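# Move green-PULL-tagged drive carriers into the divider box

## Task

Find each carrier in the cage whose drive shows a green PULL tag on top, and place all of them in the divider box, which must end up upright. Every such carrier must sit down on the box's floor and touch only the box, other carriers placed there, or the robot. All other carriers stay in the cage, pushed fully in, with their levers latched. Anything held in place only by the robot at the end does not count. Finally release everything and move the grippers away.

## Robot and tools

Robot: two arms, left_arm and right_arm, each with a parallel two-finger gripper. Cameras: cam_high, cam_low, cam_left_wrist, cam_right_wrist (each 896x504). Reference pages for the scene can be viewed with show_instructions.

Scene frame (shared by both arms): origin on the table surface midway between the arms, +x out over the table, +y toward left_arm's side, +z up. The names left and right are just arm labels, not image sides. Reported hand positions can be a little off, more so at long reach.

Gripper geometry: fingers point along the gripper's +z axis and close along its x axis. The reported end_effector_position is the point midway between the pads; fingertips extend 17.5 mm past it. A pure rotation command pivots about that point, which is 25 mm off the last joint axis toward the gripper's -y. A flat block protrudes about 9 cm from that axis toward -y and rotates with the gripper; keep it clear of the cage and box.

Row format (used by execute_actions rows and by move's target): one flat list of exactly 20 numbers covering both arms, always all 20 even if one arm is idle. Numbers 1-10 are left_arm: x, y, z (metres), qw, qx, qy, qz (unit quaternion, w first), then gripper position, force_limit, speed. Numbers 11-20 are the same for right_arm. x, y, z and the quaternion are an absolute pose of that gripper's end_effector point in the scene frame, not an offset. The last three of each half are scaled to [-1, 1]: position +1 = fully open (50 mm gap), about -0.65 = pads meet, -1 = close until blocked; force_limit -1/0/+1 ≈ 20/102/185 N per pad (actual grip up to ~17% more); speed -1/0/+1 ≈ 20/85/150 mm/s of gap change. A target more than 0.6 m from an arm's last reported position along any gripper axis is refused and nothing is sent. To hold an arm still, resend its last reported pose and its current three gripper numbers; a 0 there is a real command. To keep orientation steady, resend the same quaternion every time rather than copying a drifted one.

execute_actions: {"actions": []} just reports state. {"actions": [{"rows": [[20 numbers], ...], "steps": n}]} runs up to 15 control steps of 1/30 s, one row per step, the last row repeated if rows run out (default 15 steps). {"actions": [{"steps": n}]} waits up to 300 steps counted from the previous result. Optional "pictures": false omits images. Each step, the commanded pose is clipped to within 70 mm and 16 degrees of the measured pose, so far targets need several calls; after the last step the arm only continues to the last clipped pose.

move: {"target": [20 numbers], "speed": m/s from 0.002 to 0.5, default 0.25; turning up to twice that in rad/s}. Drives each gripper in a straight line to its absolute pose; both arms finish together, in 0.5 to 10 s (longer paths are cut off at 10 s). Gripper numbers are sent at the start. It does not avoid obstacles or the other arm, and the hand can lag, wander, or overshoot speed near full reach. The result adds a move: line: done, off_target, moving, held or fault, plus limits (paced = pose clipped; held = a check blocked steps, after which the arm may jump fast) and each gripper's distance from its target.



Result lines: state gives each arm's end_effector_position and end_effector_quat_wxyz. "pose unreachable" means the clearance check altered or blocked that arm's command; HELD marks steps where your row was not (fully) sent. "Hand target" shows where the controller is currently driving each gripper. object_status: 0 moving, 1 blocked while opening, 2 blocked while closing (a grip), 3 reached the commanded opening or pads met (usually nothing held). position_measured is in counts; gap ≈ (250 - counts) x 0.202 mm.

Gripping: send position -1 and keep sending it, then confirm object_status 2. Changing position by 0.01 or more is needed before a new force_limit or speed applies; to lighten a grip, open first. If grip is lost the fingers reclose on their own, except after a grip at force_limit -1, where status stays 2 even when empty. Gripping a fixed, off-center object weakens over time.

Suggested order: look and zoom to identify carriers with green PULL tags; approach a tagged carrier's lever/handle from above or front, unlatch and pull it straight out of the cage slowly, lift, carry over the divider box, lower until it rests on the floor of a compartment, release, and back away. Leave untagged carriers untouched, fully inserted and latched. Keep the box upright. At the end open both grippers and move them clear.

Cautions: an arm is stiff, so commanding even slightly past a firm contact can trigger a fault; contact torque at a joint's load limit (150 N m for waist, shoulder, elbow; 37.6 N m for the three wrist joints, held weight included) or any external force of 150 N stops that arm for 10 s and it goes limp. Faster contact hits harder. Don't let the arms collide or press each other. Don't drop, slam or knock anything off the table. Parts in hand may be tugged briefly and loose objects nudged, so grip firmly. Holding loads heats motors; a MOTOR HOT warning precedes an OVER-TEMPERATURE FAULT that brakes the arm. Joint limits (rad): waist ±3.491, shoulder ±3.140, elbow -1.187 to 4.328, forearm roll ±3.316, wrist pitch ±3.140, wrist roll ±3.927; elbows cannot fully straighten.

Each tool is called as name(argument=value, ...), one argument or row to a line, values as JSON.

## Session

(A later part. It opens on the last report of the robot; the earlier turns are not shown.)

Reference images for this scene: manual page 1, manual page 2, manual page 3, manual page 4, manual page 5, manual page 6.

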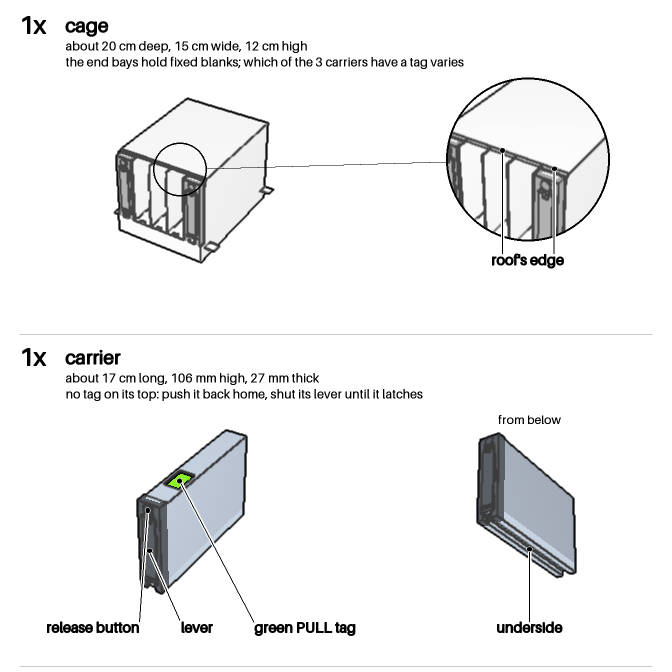

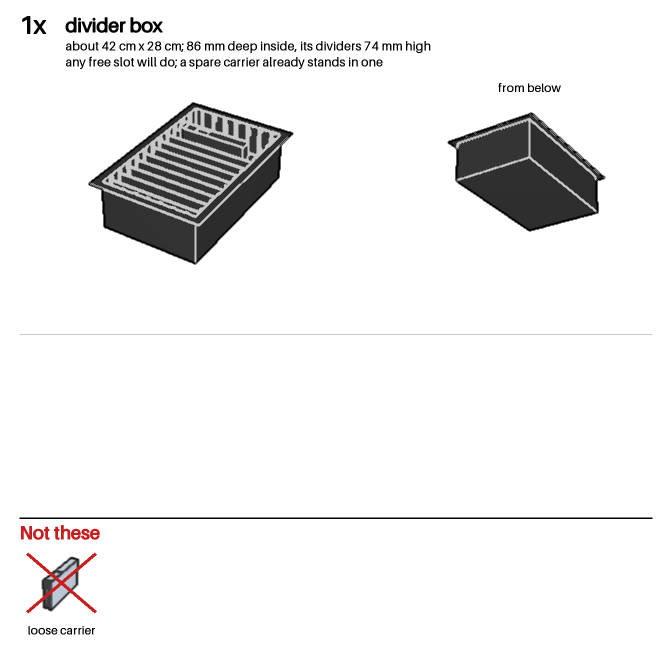

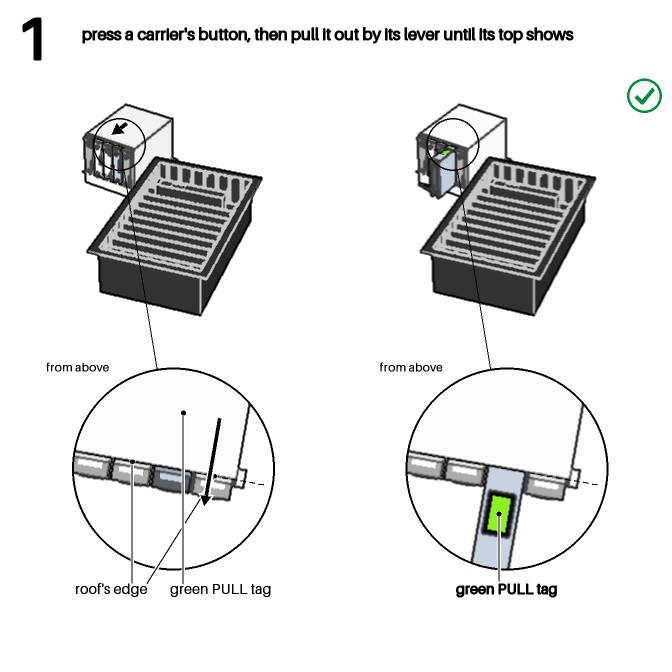

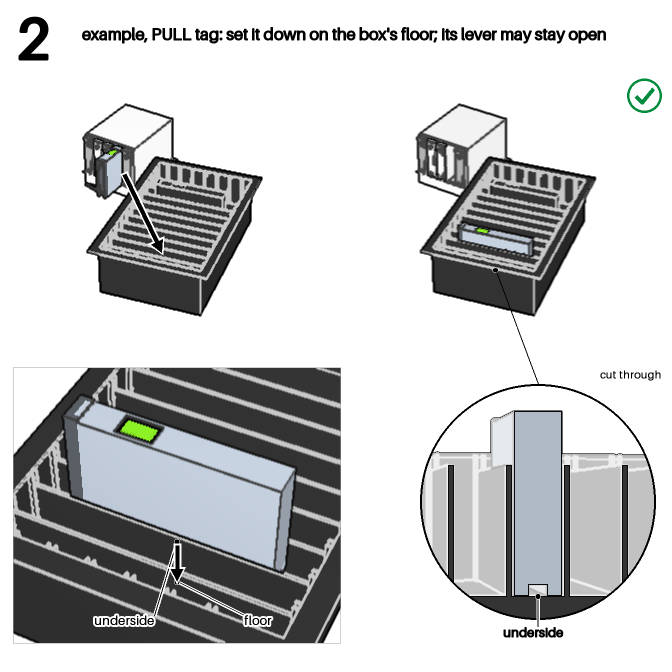

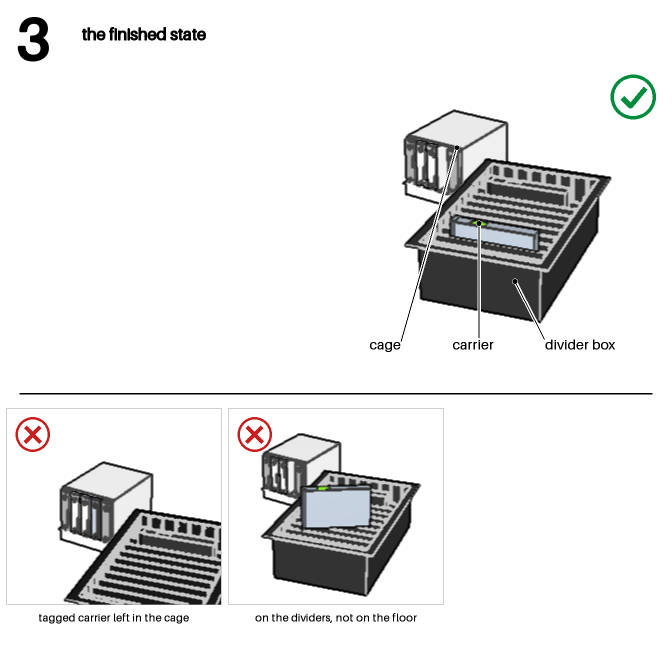

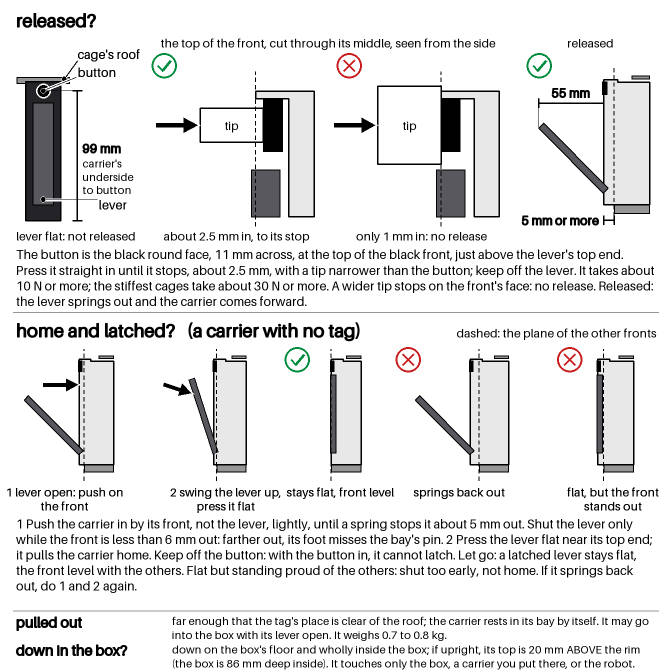

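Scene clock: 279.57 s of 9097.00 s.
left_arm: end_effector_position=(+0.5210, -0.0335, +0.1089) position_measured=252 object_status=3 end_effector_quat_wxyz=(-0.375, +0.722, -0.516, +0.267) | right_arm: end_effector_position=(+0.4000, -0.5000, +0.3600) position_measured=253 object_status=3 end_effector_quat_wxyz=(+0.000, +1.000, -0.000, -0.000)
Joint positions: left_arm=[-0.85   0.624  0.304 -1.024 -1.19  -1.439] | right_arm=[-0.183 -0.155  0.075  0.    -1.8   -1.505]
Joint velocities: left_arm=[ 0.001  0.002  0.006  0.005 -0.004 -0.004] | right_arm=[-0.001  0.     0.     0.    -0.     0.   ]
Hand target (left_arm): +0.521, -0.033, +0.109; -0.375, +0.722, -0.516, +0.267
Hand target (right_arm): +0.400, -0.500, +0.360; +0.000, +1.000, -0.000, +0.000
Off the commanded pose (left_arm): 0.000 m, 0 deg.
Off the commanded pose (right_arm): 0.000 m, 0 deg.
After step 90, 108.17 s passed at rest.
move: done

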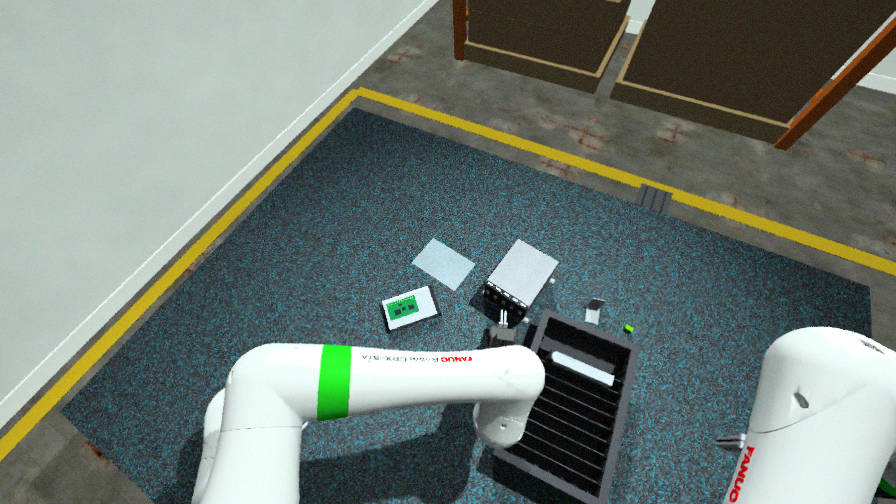

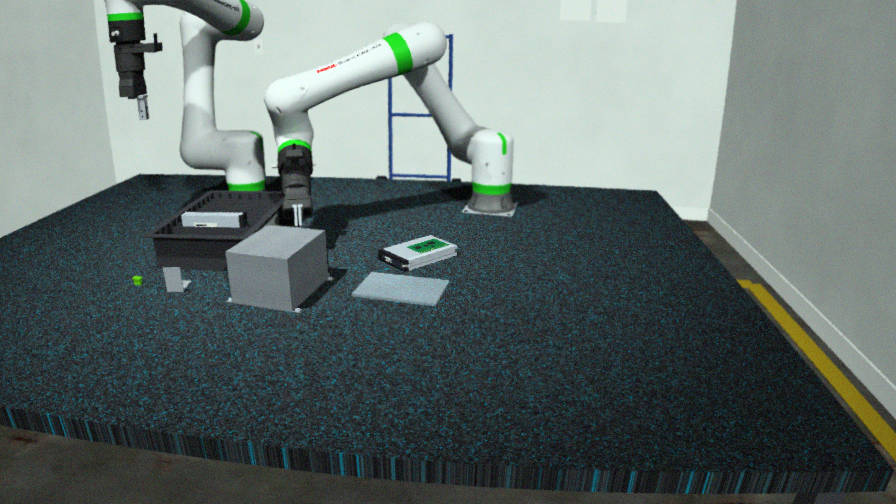

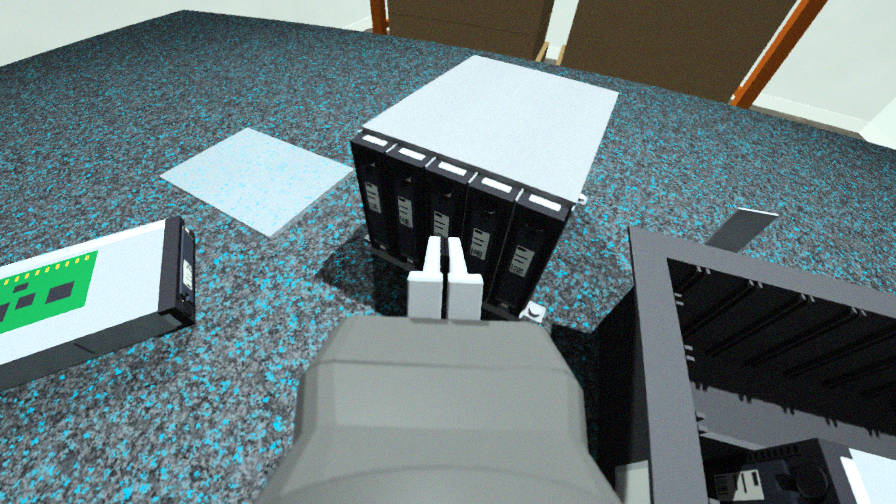

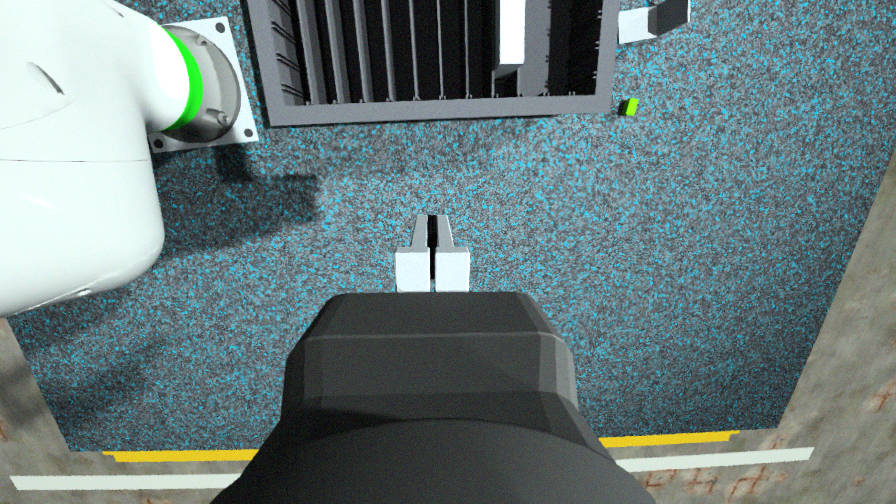

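move(
  target=[0.5409,-0.0374,0.1092,0.3760,-0.7222,0.5151,-0.2681,-1,-0.5,0.5, 0.40,-0.50,0.36,0,1,0,0,-1,0,0.5],
  speed=0.03,
)

zoom_image(
  camera="cam_left_wrist",
  region=[410,160,570,260],
)

Scene clock: 302.53 s of 9097.00 s.
left_arm: end_effector_position=(+0.5408, -0.0374, +0.1092) position_measured=252 object_status=3 end_effector_quat_wxyz=(-0.376, +0.722, -0.515, +0.268) | right_arm: end_effector_position=(+0.4000, -0.5000, +0.3600) position_measured=253 object_status=3 end_effector_quat_wxyz=(+0.000, +1.000, -0.000, +0.000)
Joint positions: left_arm=[-0.828  0.651  0.347 -1.023 -1.181 -1.464] | right_arm=[-0.183 -0.155  0.075  0.    -1.8   -1.505]
Joint velocities: left_arm=[ 0.     0.001  0.002  0.001 -0.    -0.002] | right_arm=[-0.    -0.     0.    -0.     0.    -0.001]
Hand target (left_arm): +0.541, -0.037, +0.109; -0.376, +0.722, -0.515, +0.268
Hand target (right_arm): +0.400, -0.500, +0.360; +0.000, +1.000, +0.000, +0.000
Off the commanded pose (left_arm): 0.000 m, 0 deg.
Off the commanded pose (right_arm): 0.000 m, 0 deg.
After step 90, 19.00 s passed at rest.
move: done

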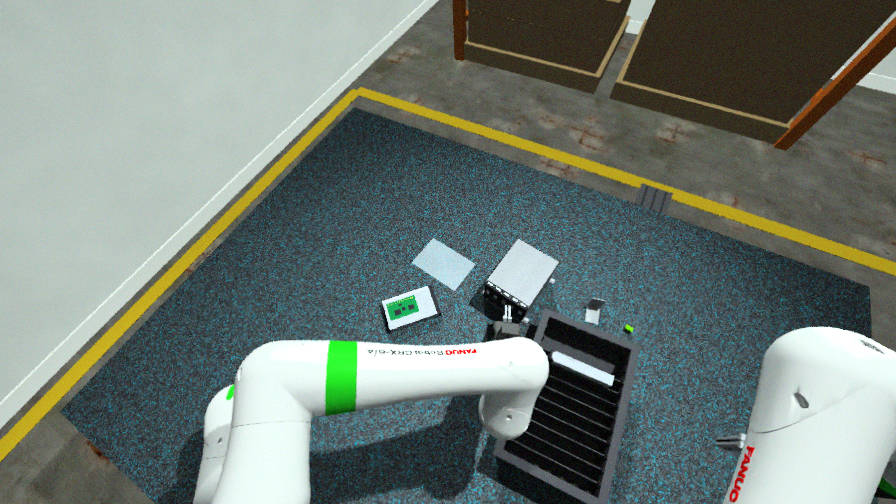

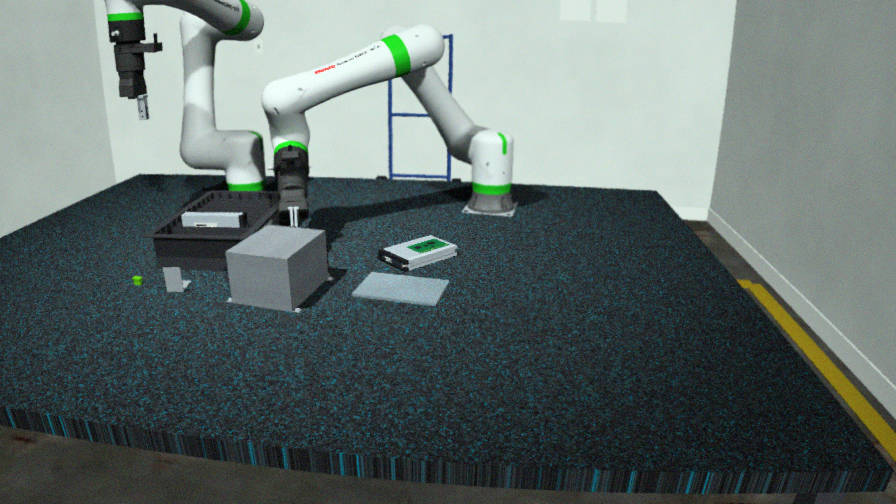

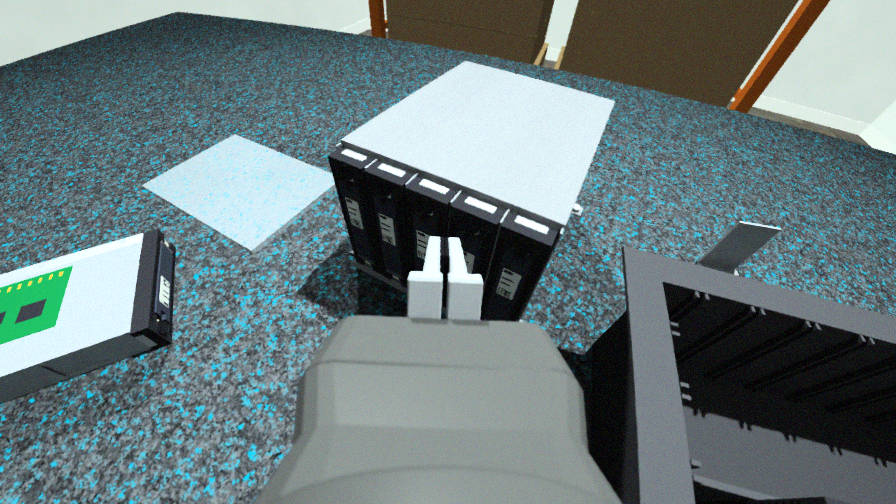

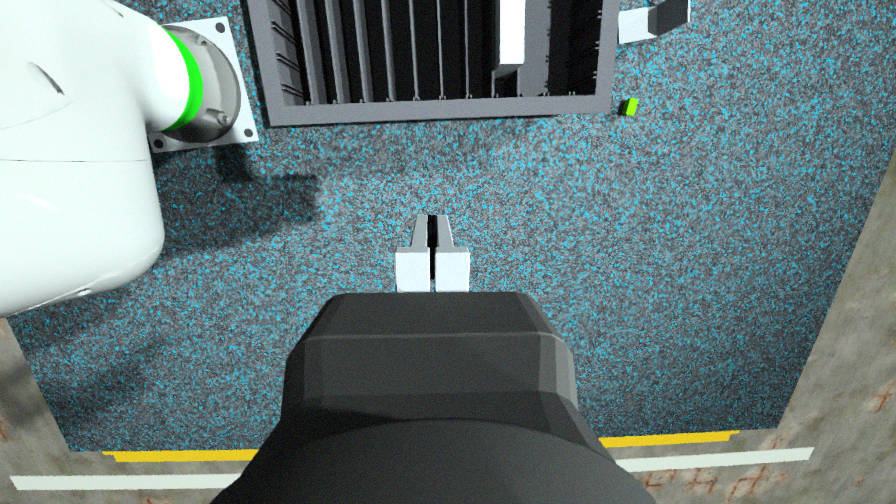

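Region (410, 160, 570, 260) of cam_left_wrist's 896x504 image, scaled by 3.150, with more detail than that image has; it fills the top 315 rows of this view, and the rest is white.

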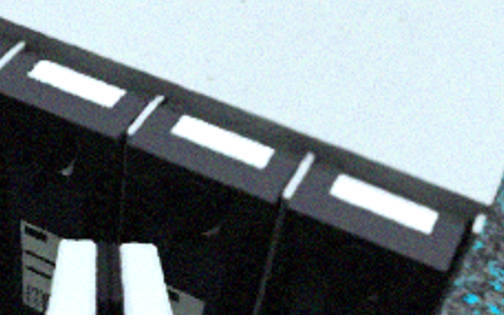

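move(
  target=[0.5515,-0.0405,0.1092,0.3760,-0.7222,0.5151,-0.2681,-1,-0.5,0.5, 0.40,-0.50,0.36,0,1,0,0,-1,0,0.5],
  speed=0.02,
)

zoom_image(
  camera="cam_left_wrist",
  region=[420,180,520,250],
)

Scene clock: 315.10 s of 9097.00 s.
left_arm: end_effector_position=(+0.5514, -0.0405, +0.1092) position_measured=252 object_status=3 end_effector_quat_wxyz=(-0.376, +0.722, -0.515, +0.268) | right_arm: end_effector_position=(+0.4000, -0.5000, +0.3600) position_measured=253 object_status=3 end_effector_quat_wxyz=(+0.000, +1.000, -0.000, +0.000)
Joint positions: left_arm=[-0.816  0.667  0.374 -1.02  -1.177 -1.48 ] | right_arm=[-0.183 -0.155  0.075  0.    -1.8   -1.505]
Joint velocities: left_arm=[ 0.001  0.002  0.003 -0.     0.001 -0.001] | right_arm=[-0.001  0.     0.    -0.    -0.     0.001]
Hand target (left_arm): +0.551, -0.041, +0.109; -0.376, +0.722, -0.515, +0.268
Hand target (right_arm): +0.400, -0.500, +0.360; +0.000, +1.000, -0.000, +0.000
Off the commanded pose (left_arm): 0.000 m, 0 deg.
Off the commanded pose (right_arm): 0.000 m, 0 deg.
After step 90, 8.77 s passed at rest.
move: done

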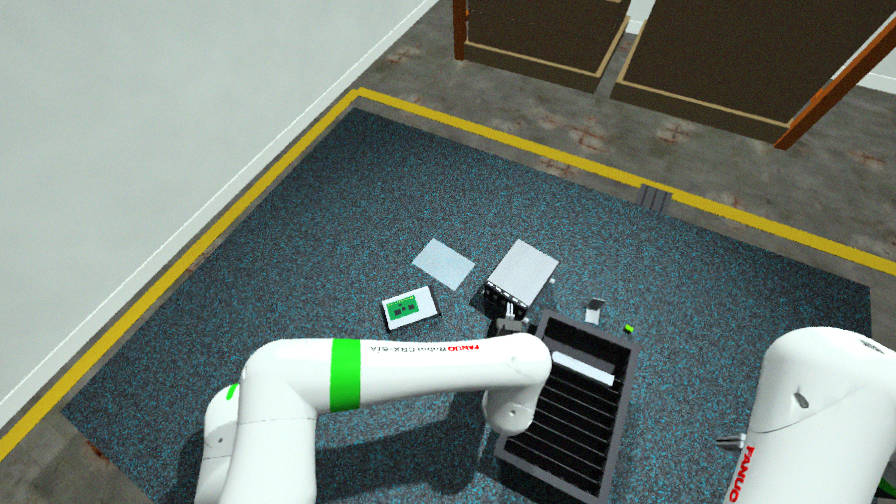

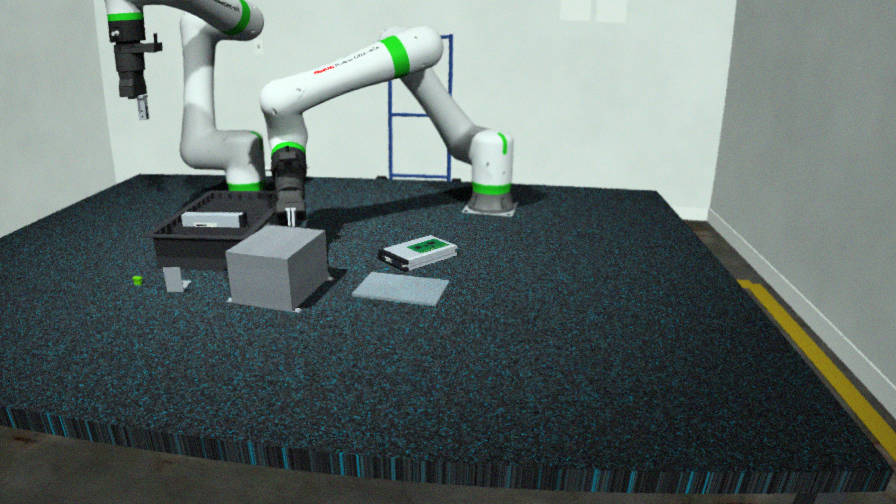

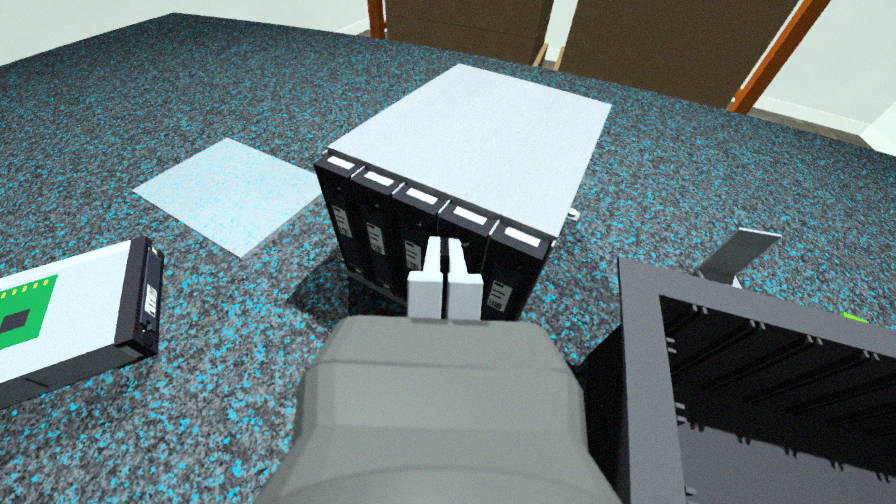

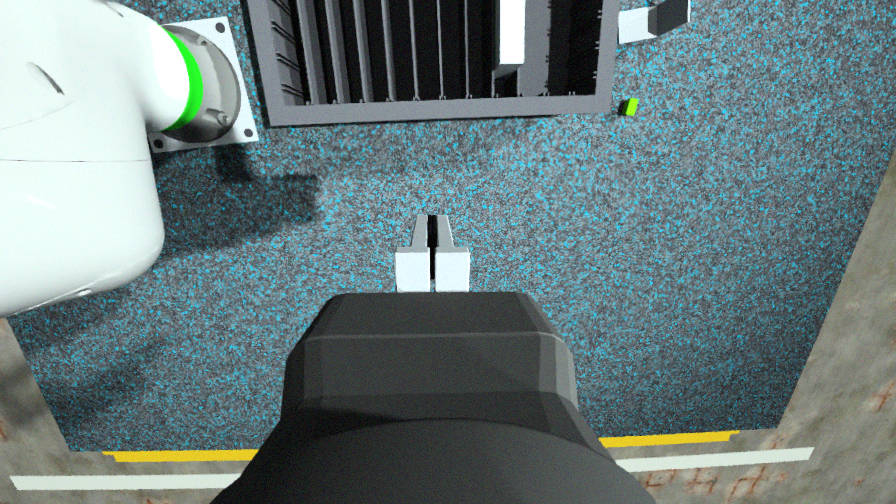

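Region (420, 180, 520, 250) of cam_left_wrist's 896x504 image, scaled by 5.040, with more detail than that image has; it fills the top 353 rows of this view, and the rest is white.

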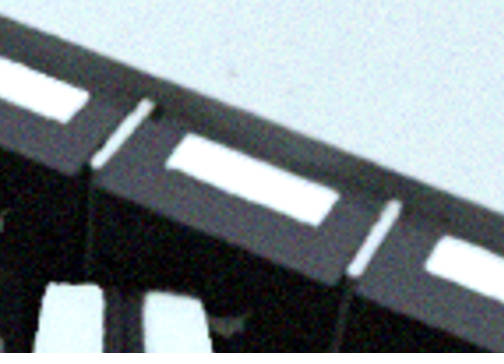

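move(
  target=[0.5564,-0.0415,0.1092,0.3760,-0.7222,0.5151,-0.2681,-1,-0.5,0.5, 0.40,-0.50,0.36,0,1,0,0,-1,0,0.5],
  speed=0.005,
)

zoom_image(
  camera="cam_left_wrist",
  region=[400,170,520,270],
)

Scene clock: 336.30 s of 9097.00 s.
left_arm: end_effector_position=(+0.5533, -0.0412, +0.1089) position_measured=252 object_status=3 end_effector_quat_wxyz=(-0.375, +0.724, -0.514, +0.266) | right_arm: end_effector_position=(+0.4000, -0.5000, +0.3600) position_measured=253 object_status=3 end_effector_quat_wxyz=(+0.000, +1.000, -0.000, -0.000)
Joint positions: left_arm=[-0.813  0.672  0.383 -1.014 -1.179 -1.486] | right_arm=[-0.183 -0.155  0.075  0.    -1.8   -1.505]
Joint velocities: left_arm=[ 0.     0.    -0.     0.001 -0.002 -0.   ] | right_arm=[-0.  0. -0. -0. -0.  0.]
Hand target (left_arm): +0.553, -0.041, +0.109; -0.375, +0.724, -0.514, +0.266
Hand target (right_arm): +0.400, -0.500, +0.360; +0.000, +1.000, +0.000, +0.000
Off the commanded pose (left_arm): 0.003 m, 0 deg.
Off the commanded pose (right_arm): 0.000 m, 0 deg.
FORCE FAULT: contact force on the left arm reached its limit, and that arm stopped for 10 seconds. The contact can be on any part of that arm, not only on its tool. That arm's remaining commands of this call were not run. That arm holds still and accepts commands again. Move the arm away from the contact; if what it grips holds it there, let go first. Pushing or pulling that hard again can fault the arm again.
After step 90, 7.20 s passed at rest.
move: fault (left_arm)

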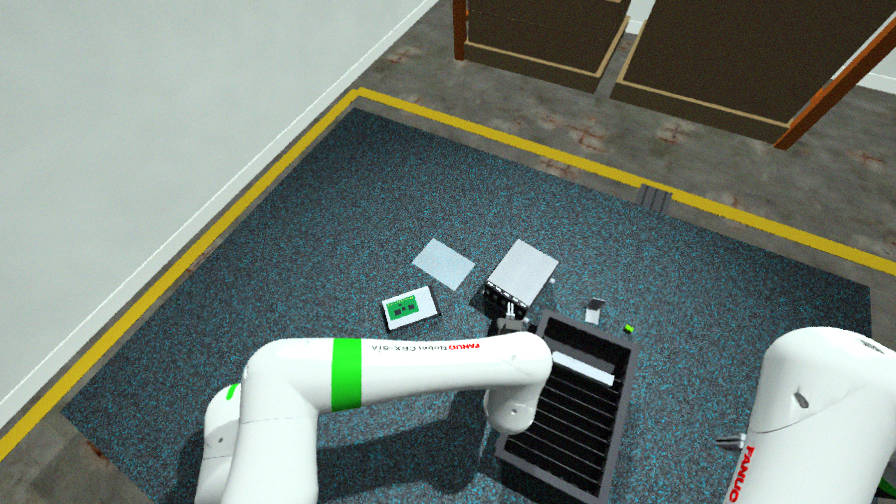

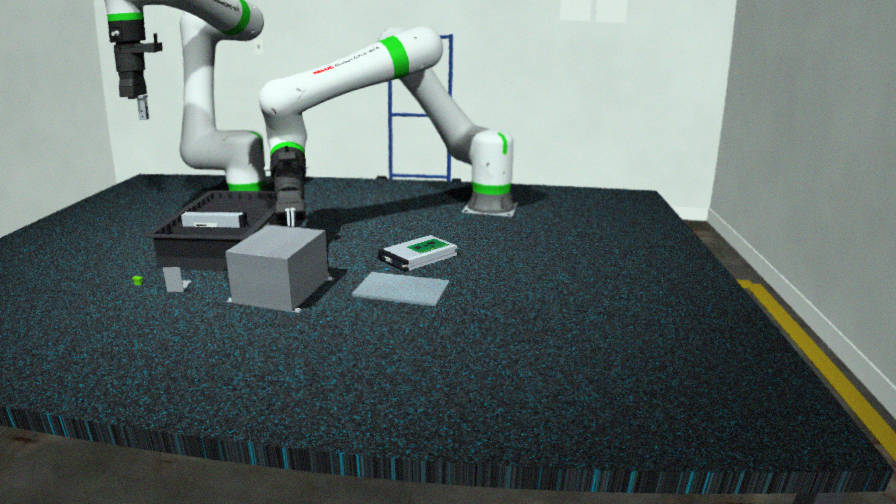

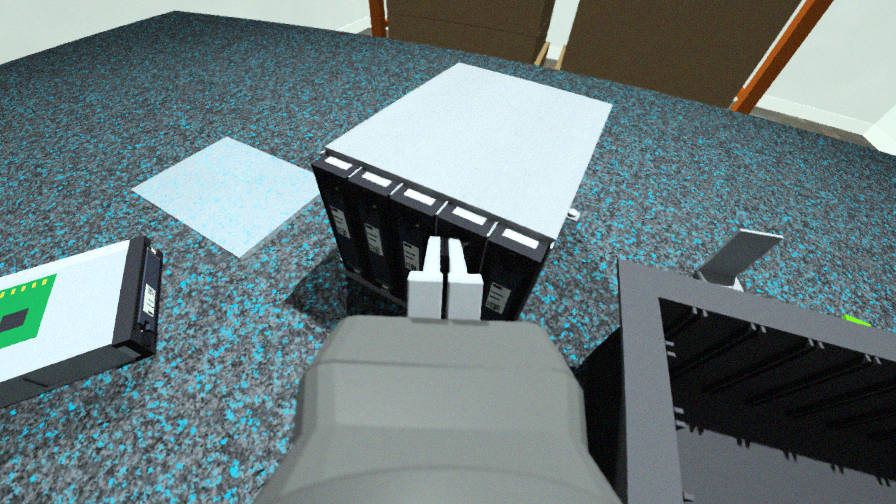

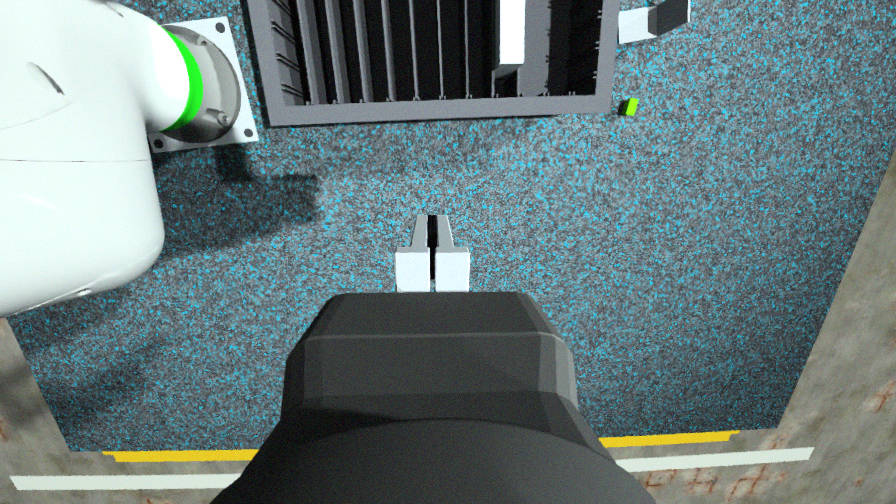

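Region (400, 170, 520, 270) of cam_left_wrist's 896x504 image, scaled by 4.200, with more detail than that image has.

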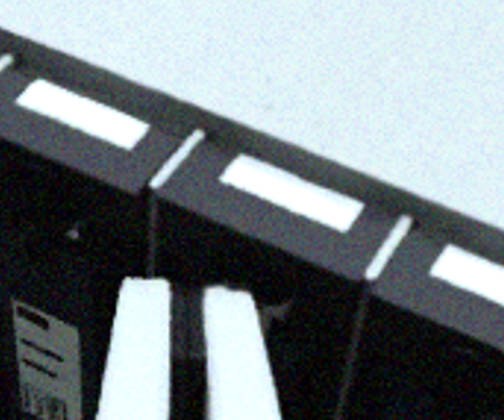

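move(
  target=[0.5500,-0.0428,0.1136,0.3760,-0.7222,0.5151,-0.2681,-1,-0.5,0.5, 0.40,-0.50,0.36,0,1,0,0,-1,0,0.5],
  speed=0.01,
)

zoom_image(
  camera="cam_left_wrist",
  region=[420,180,520,250],
)

Scene clock: 364.13 s of 9097.00 s.
left_arm: end_effector_position=(+0.5500, -0.0428, +0.1136) position_measured=252 object_status=3 end_effector_quat_wxyz=(-0.376, +0.722, -0.515, +0.268) | right_arm: end_effector_position=(+0.4000, -0.5000, +0.3600) position_measured=253 object_status=3 end_effector_quat_wxyz=(+0.000, +1.000, -0.000, -0.000)
Joint positions: left_arm=[-0.819  0.665  0.381 -1.017 -1.184 -1.487] | right_arm=[-0.183 -0.155  0.075  0.    -1.8   -1.505]
Joint velocities: left_arm=[-0.001 -0.001 -0.     0.001 -0.     0.   ] | right_arm=[ 0.001 -0.    -0.    -0.    -0.    -0.001]
Hand target (left_arm): +0.550, -0.043, +0.114; -0.376, +0.722, -0.515, +0.268
Hand target (right_arm): +0.400, -0.500, +0.360; +0.000, +1.000, -0.000, +0.000
Off the commanded pose (left_arm): 0.000 m, 0 deg.
Off the commanded pose (right_arm): 0.000 m, 0 deg.
After step 90, 24.00 s passed at rest.
move: done

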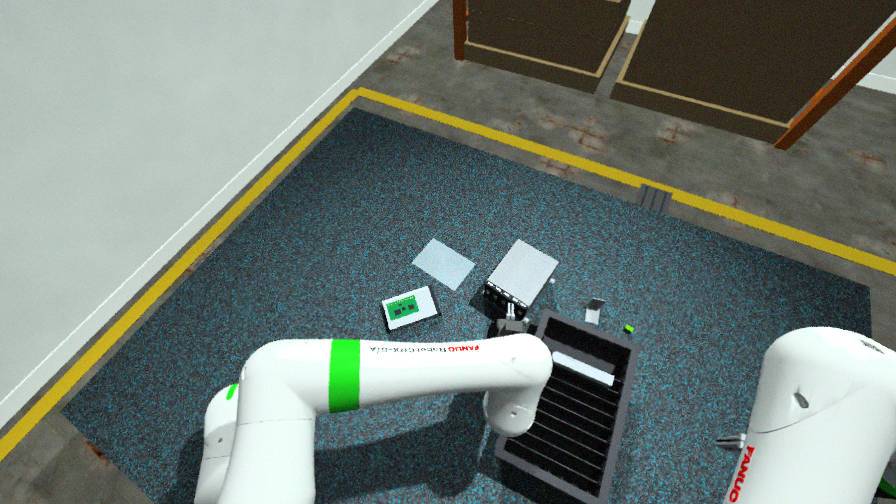

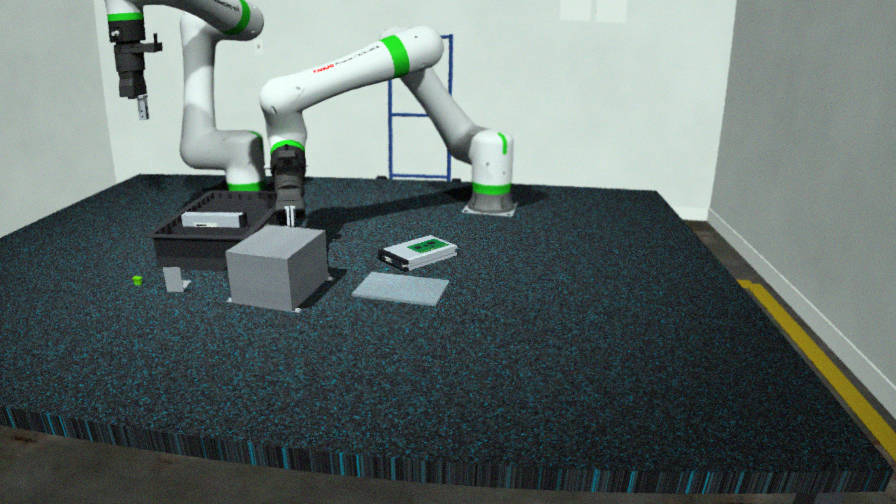

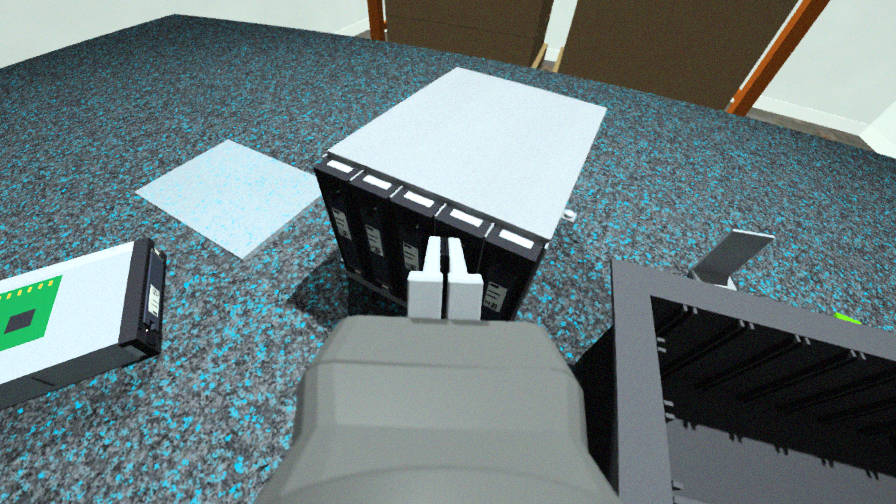

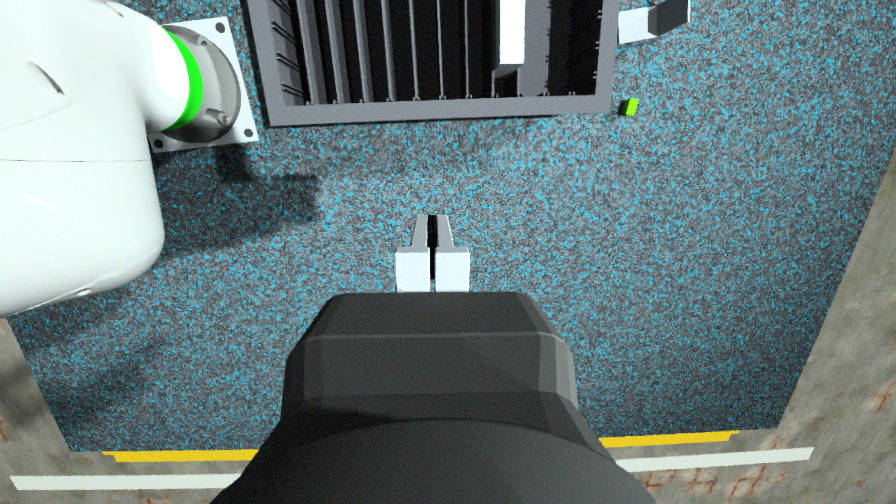

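Region (420, 180, 520, 250) of cam_left_wrist's 896x504 image, scaled by 5.040, with more detail than that image has; it fills the top 353 rows of this view, and the rest is white.

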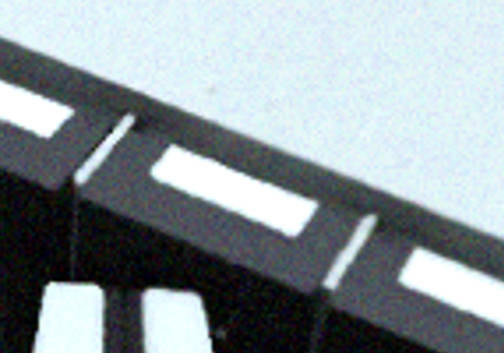

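move(
  target=[0.5531,-0.0424,0.1136,0.3760,-0.7222,0.5151,-0.2681,-1,-0.5,0.5, 0.40,-0.50,0.36,0,1,0,0,-1,0,0.5],
  speed=0.005,
)

zoom_image(
  camera="cam_left_wrist",
  region=[420,180,520,250],
)

Scene clock: 376.60 s of 9097.00 s.
left_arm: end_effector_position=(+0.5531, -0.0424, +0.1136) position_measured=252 object_status=3 end_effector_quat_wxyz=(-0.376, +0.722, -0.515, +0.268) | right_arm: end_effector_position=(+0.4000, -0.5000, +0.3600) position_measured=253 object_status=3 end_effector_quat_wxyz=(+0.000, +1.000, -0.000, -0.000)
Joint positions: left_arm=[-0.815  0.667  0.385 -1.016 -1.182 -1.491] | right_arm=[-0.183 -0.155  0.075  0.    -1.8   -1.505]
Joint velocities: left_arm=[ 0.001  0.     0.    -0.     0.001  0.   ] | right_arm=[-0.     0.     0.     0.    -0.     0.001]
Hand target (left_arm): +0.553, -0.042, +0.114; -0.376, +0.722, -0.515, +0.268
Hand target (right_arm): +0.400, -0.500, +0.360; +0.000, +1.000, +0.000, +0.000
Off the commanded pose (left_arm): 0.000 m, 0 deg.
Off the commanded pose (right_arm): 0.000 m, 0 deg.
After step 90, 8.63 s passed at rest.
move: done

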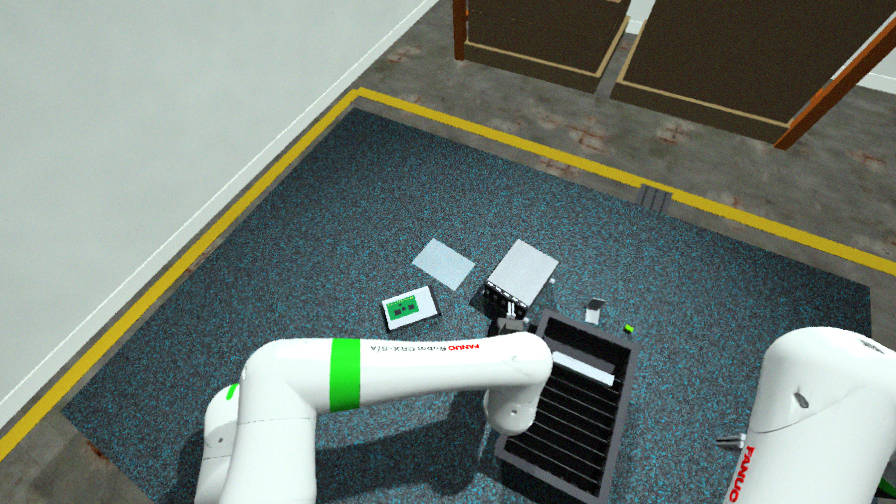

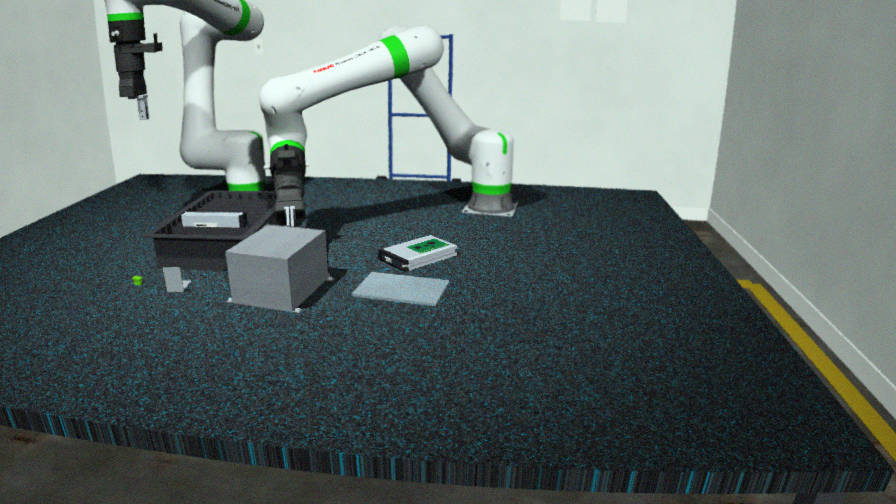

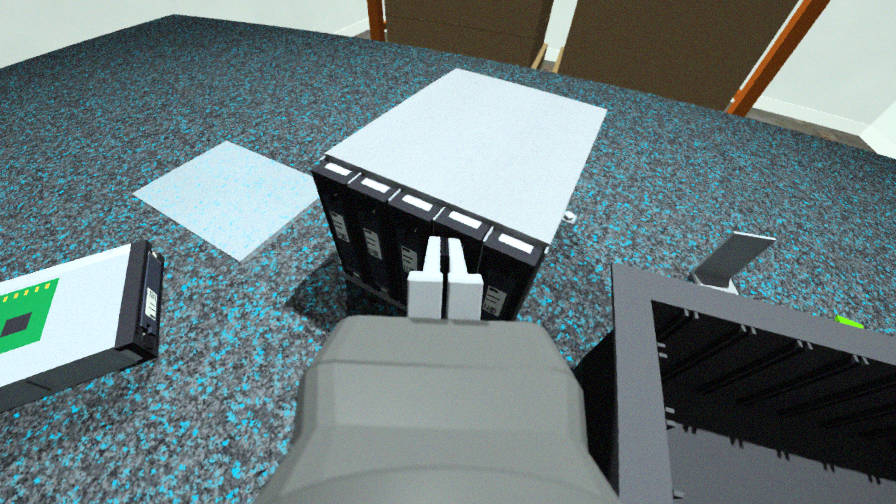

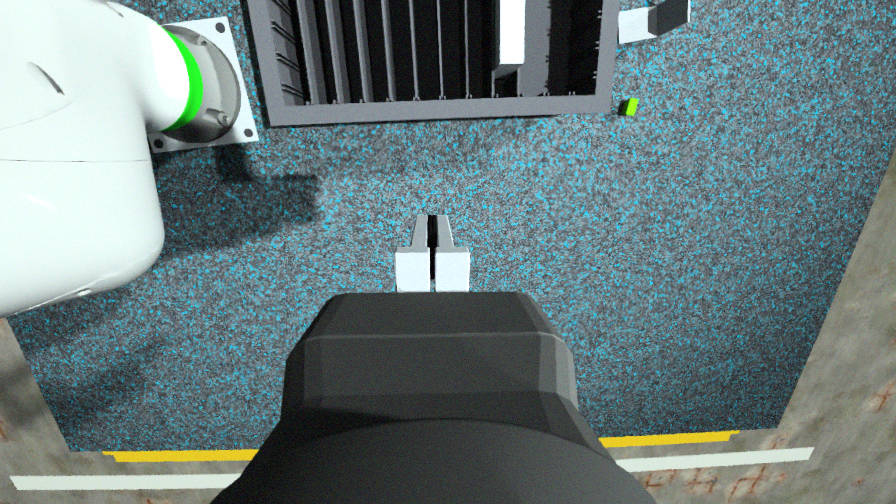

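Region (420, 180, 520, 250) of cam_left_wrist's 896x504 image, scaled by 5.040, with more detail than that image has; it fills the top 353 rows of this view, and the rest is white.

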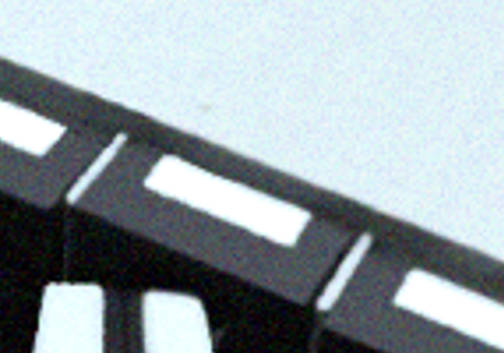

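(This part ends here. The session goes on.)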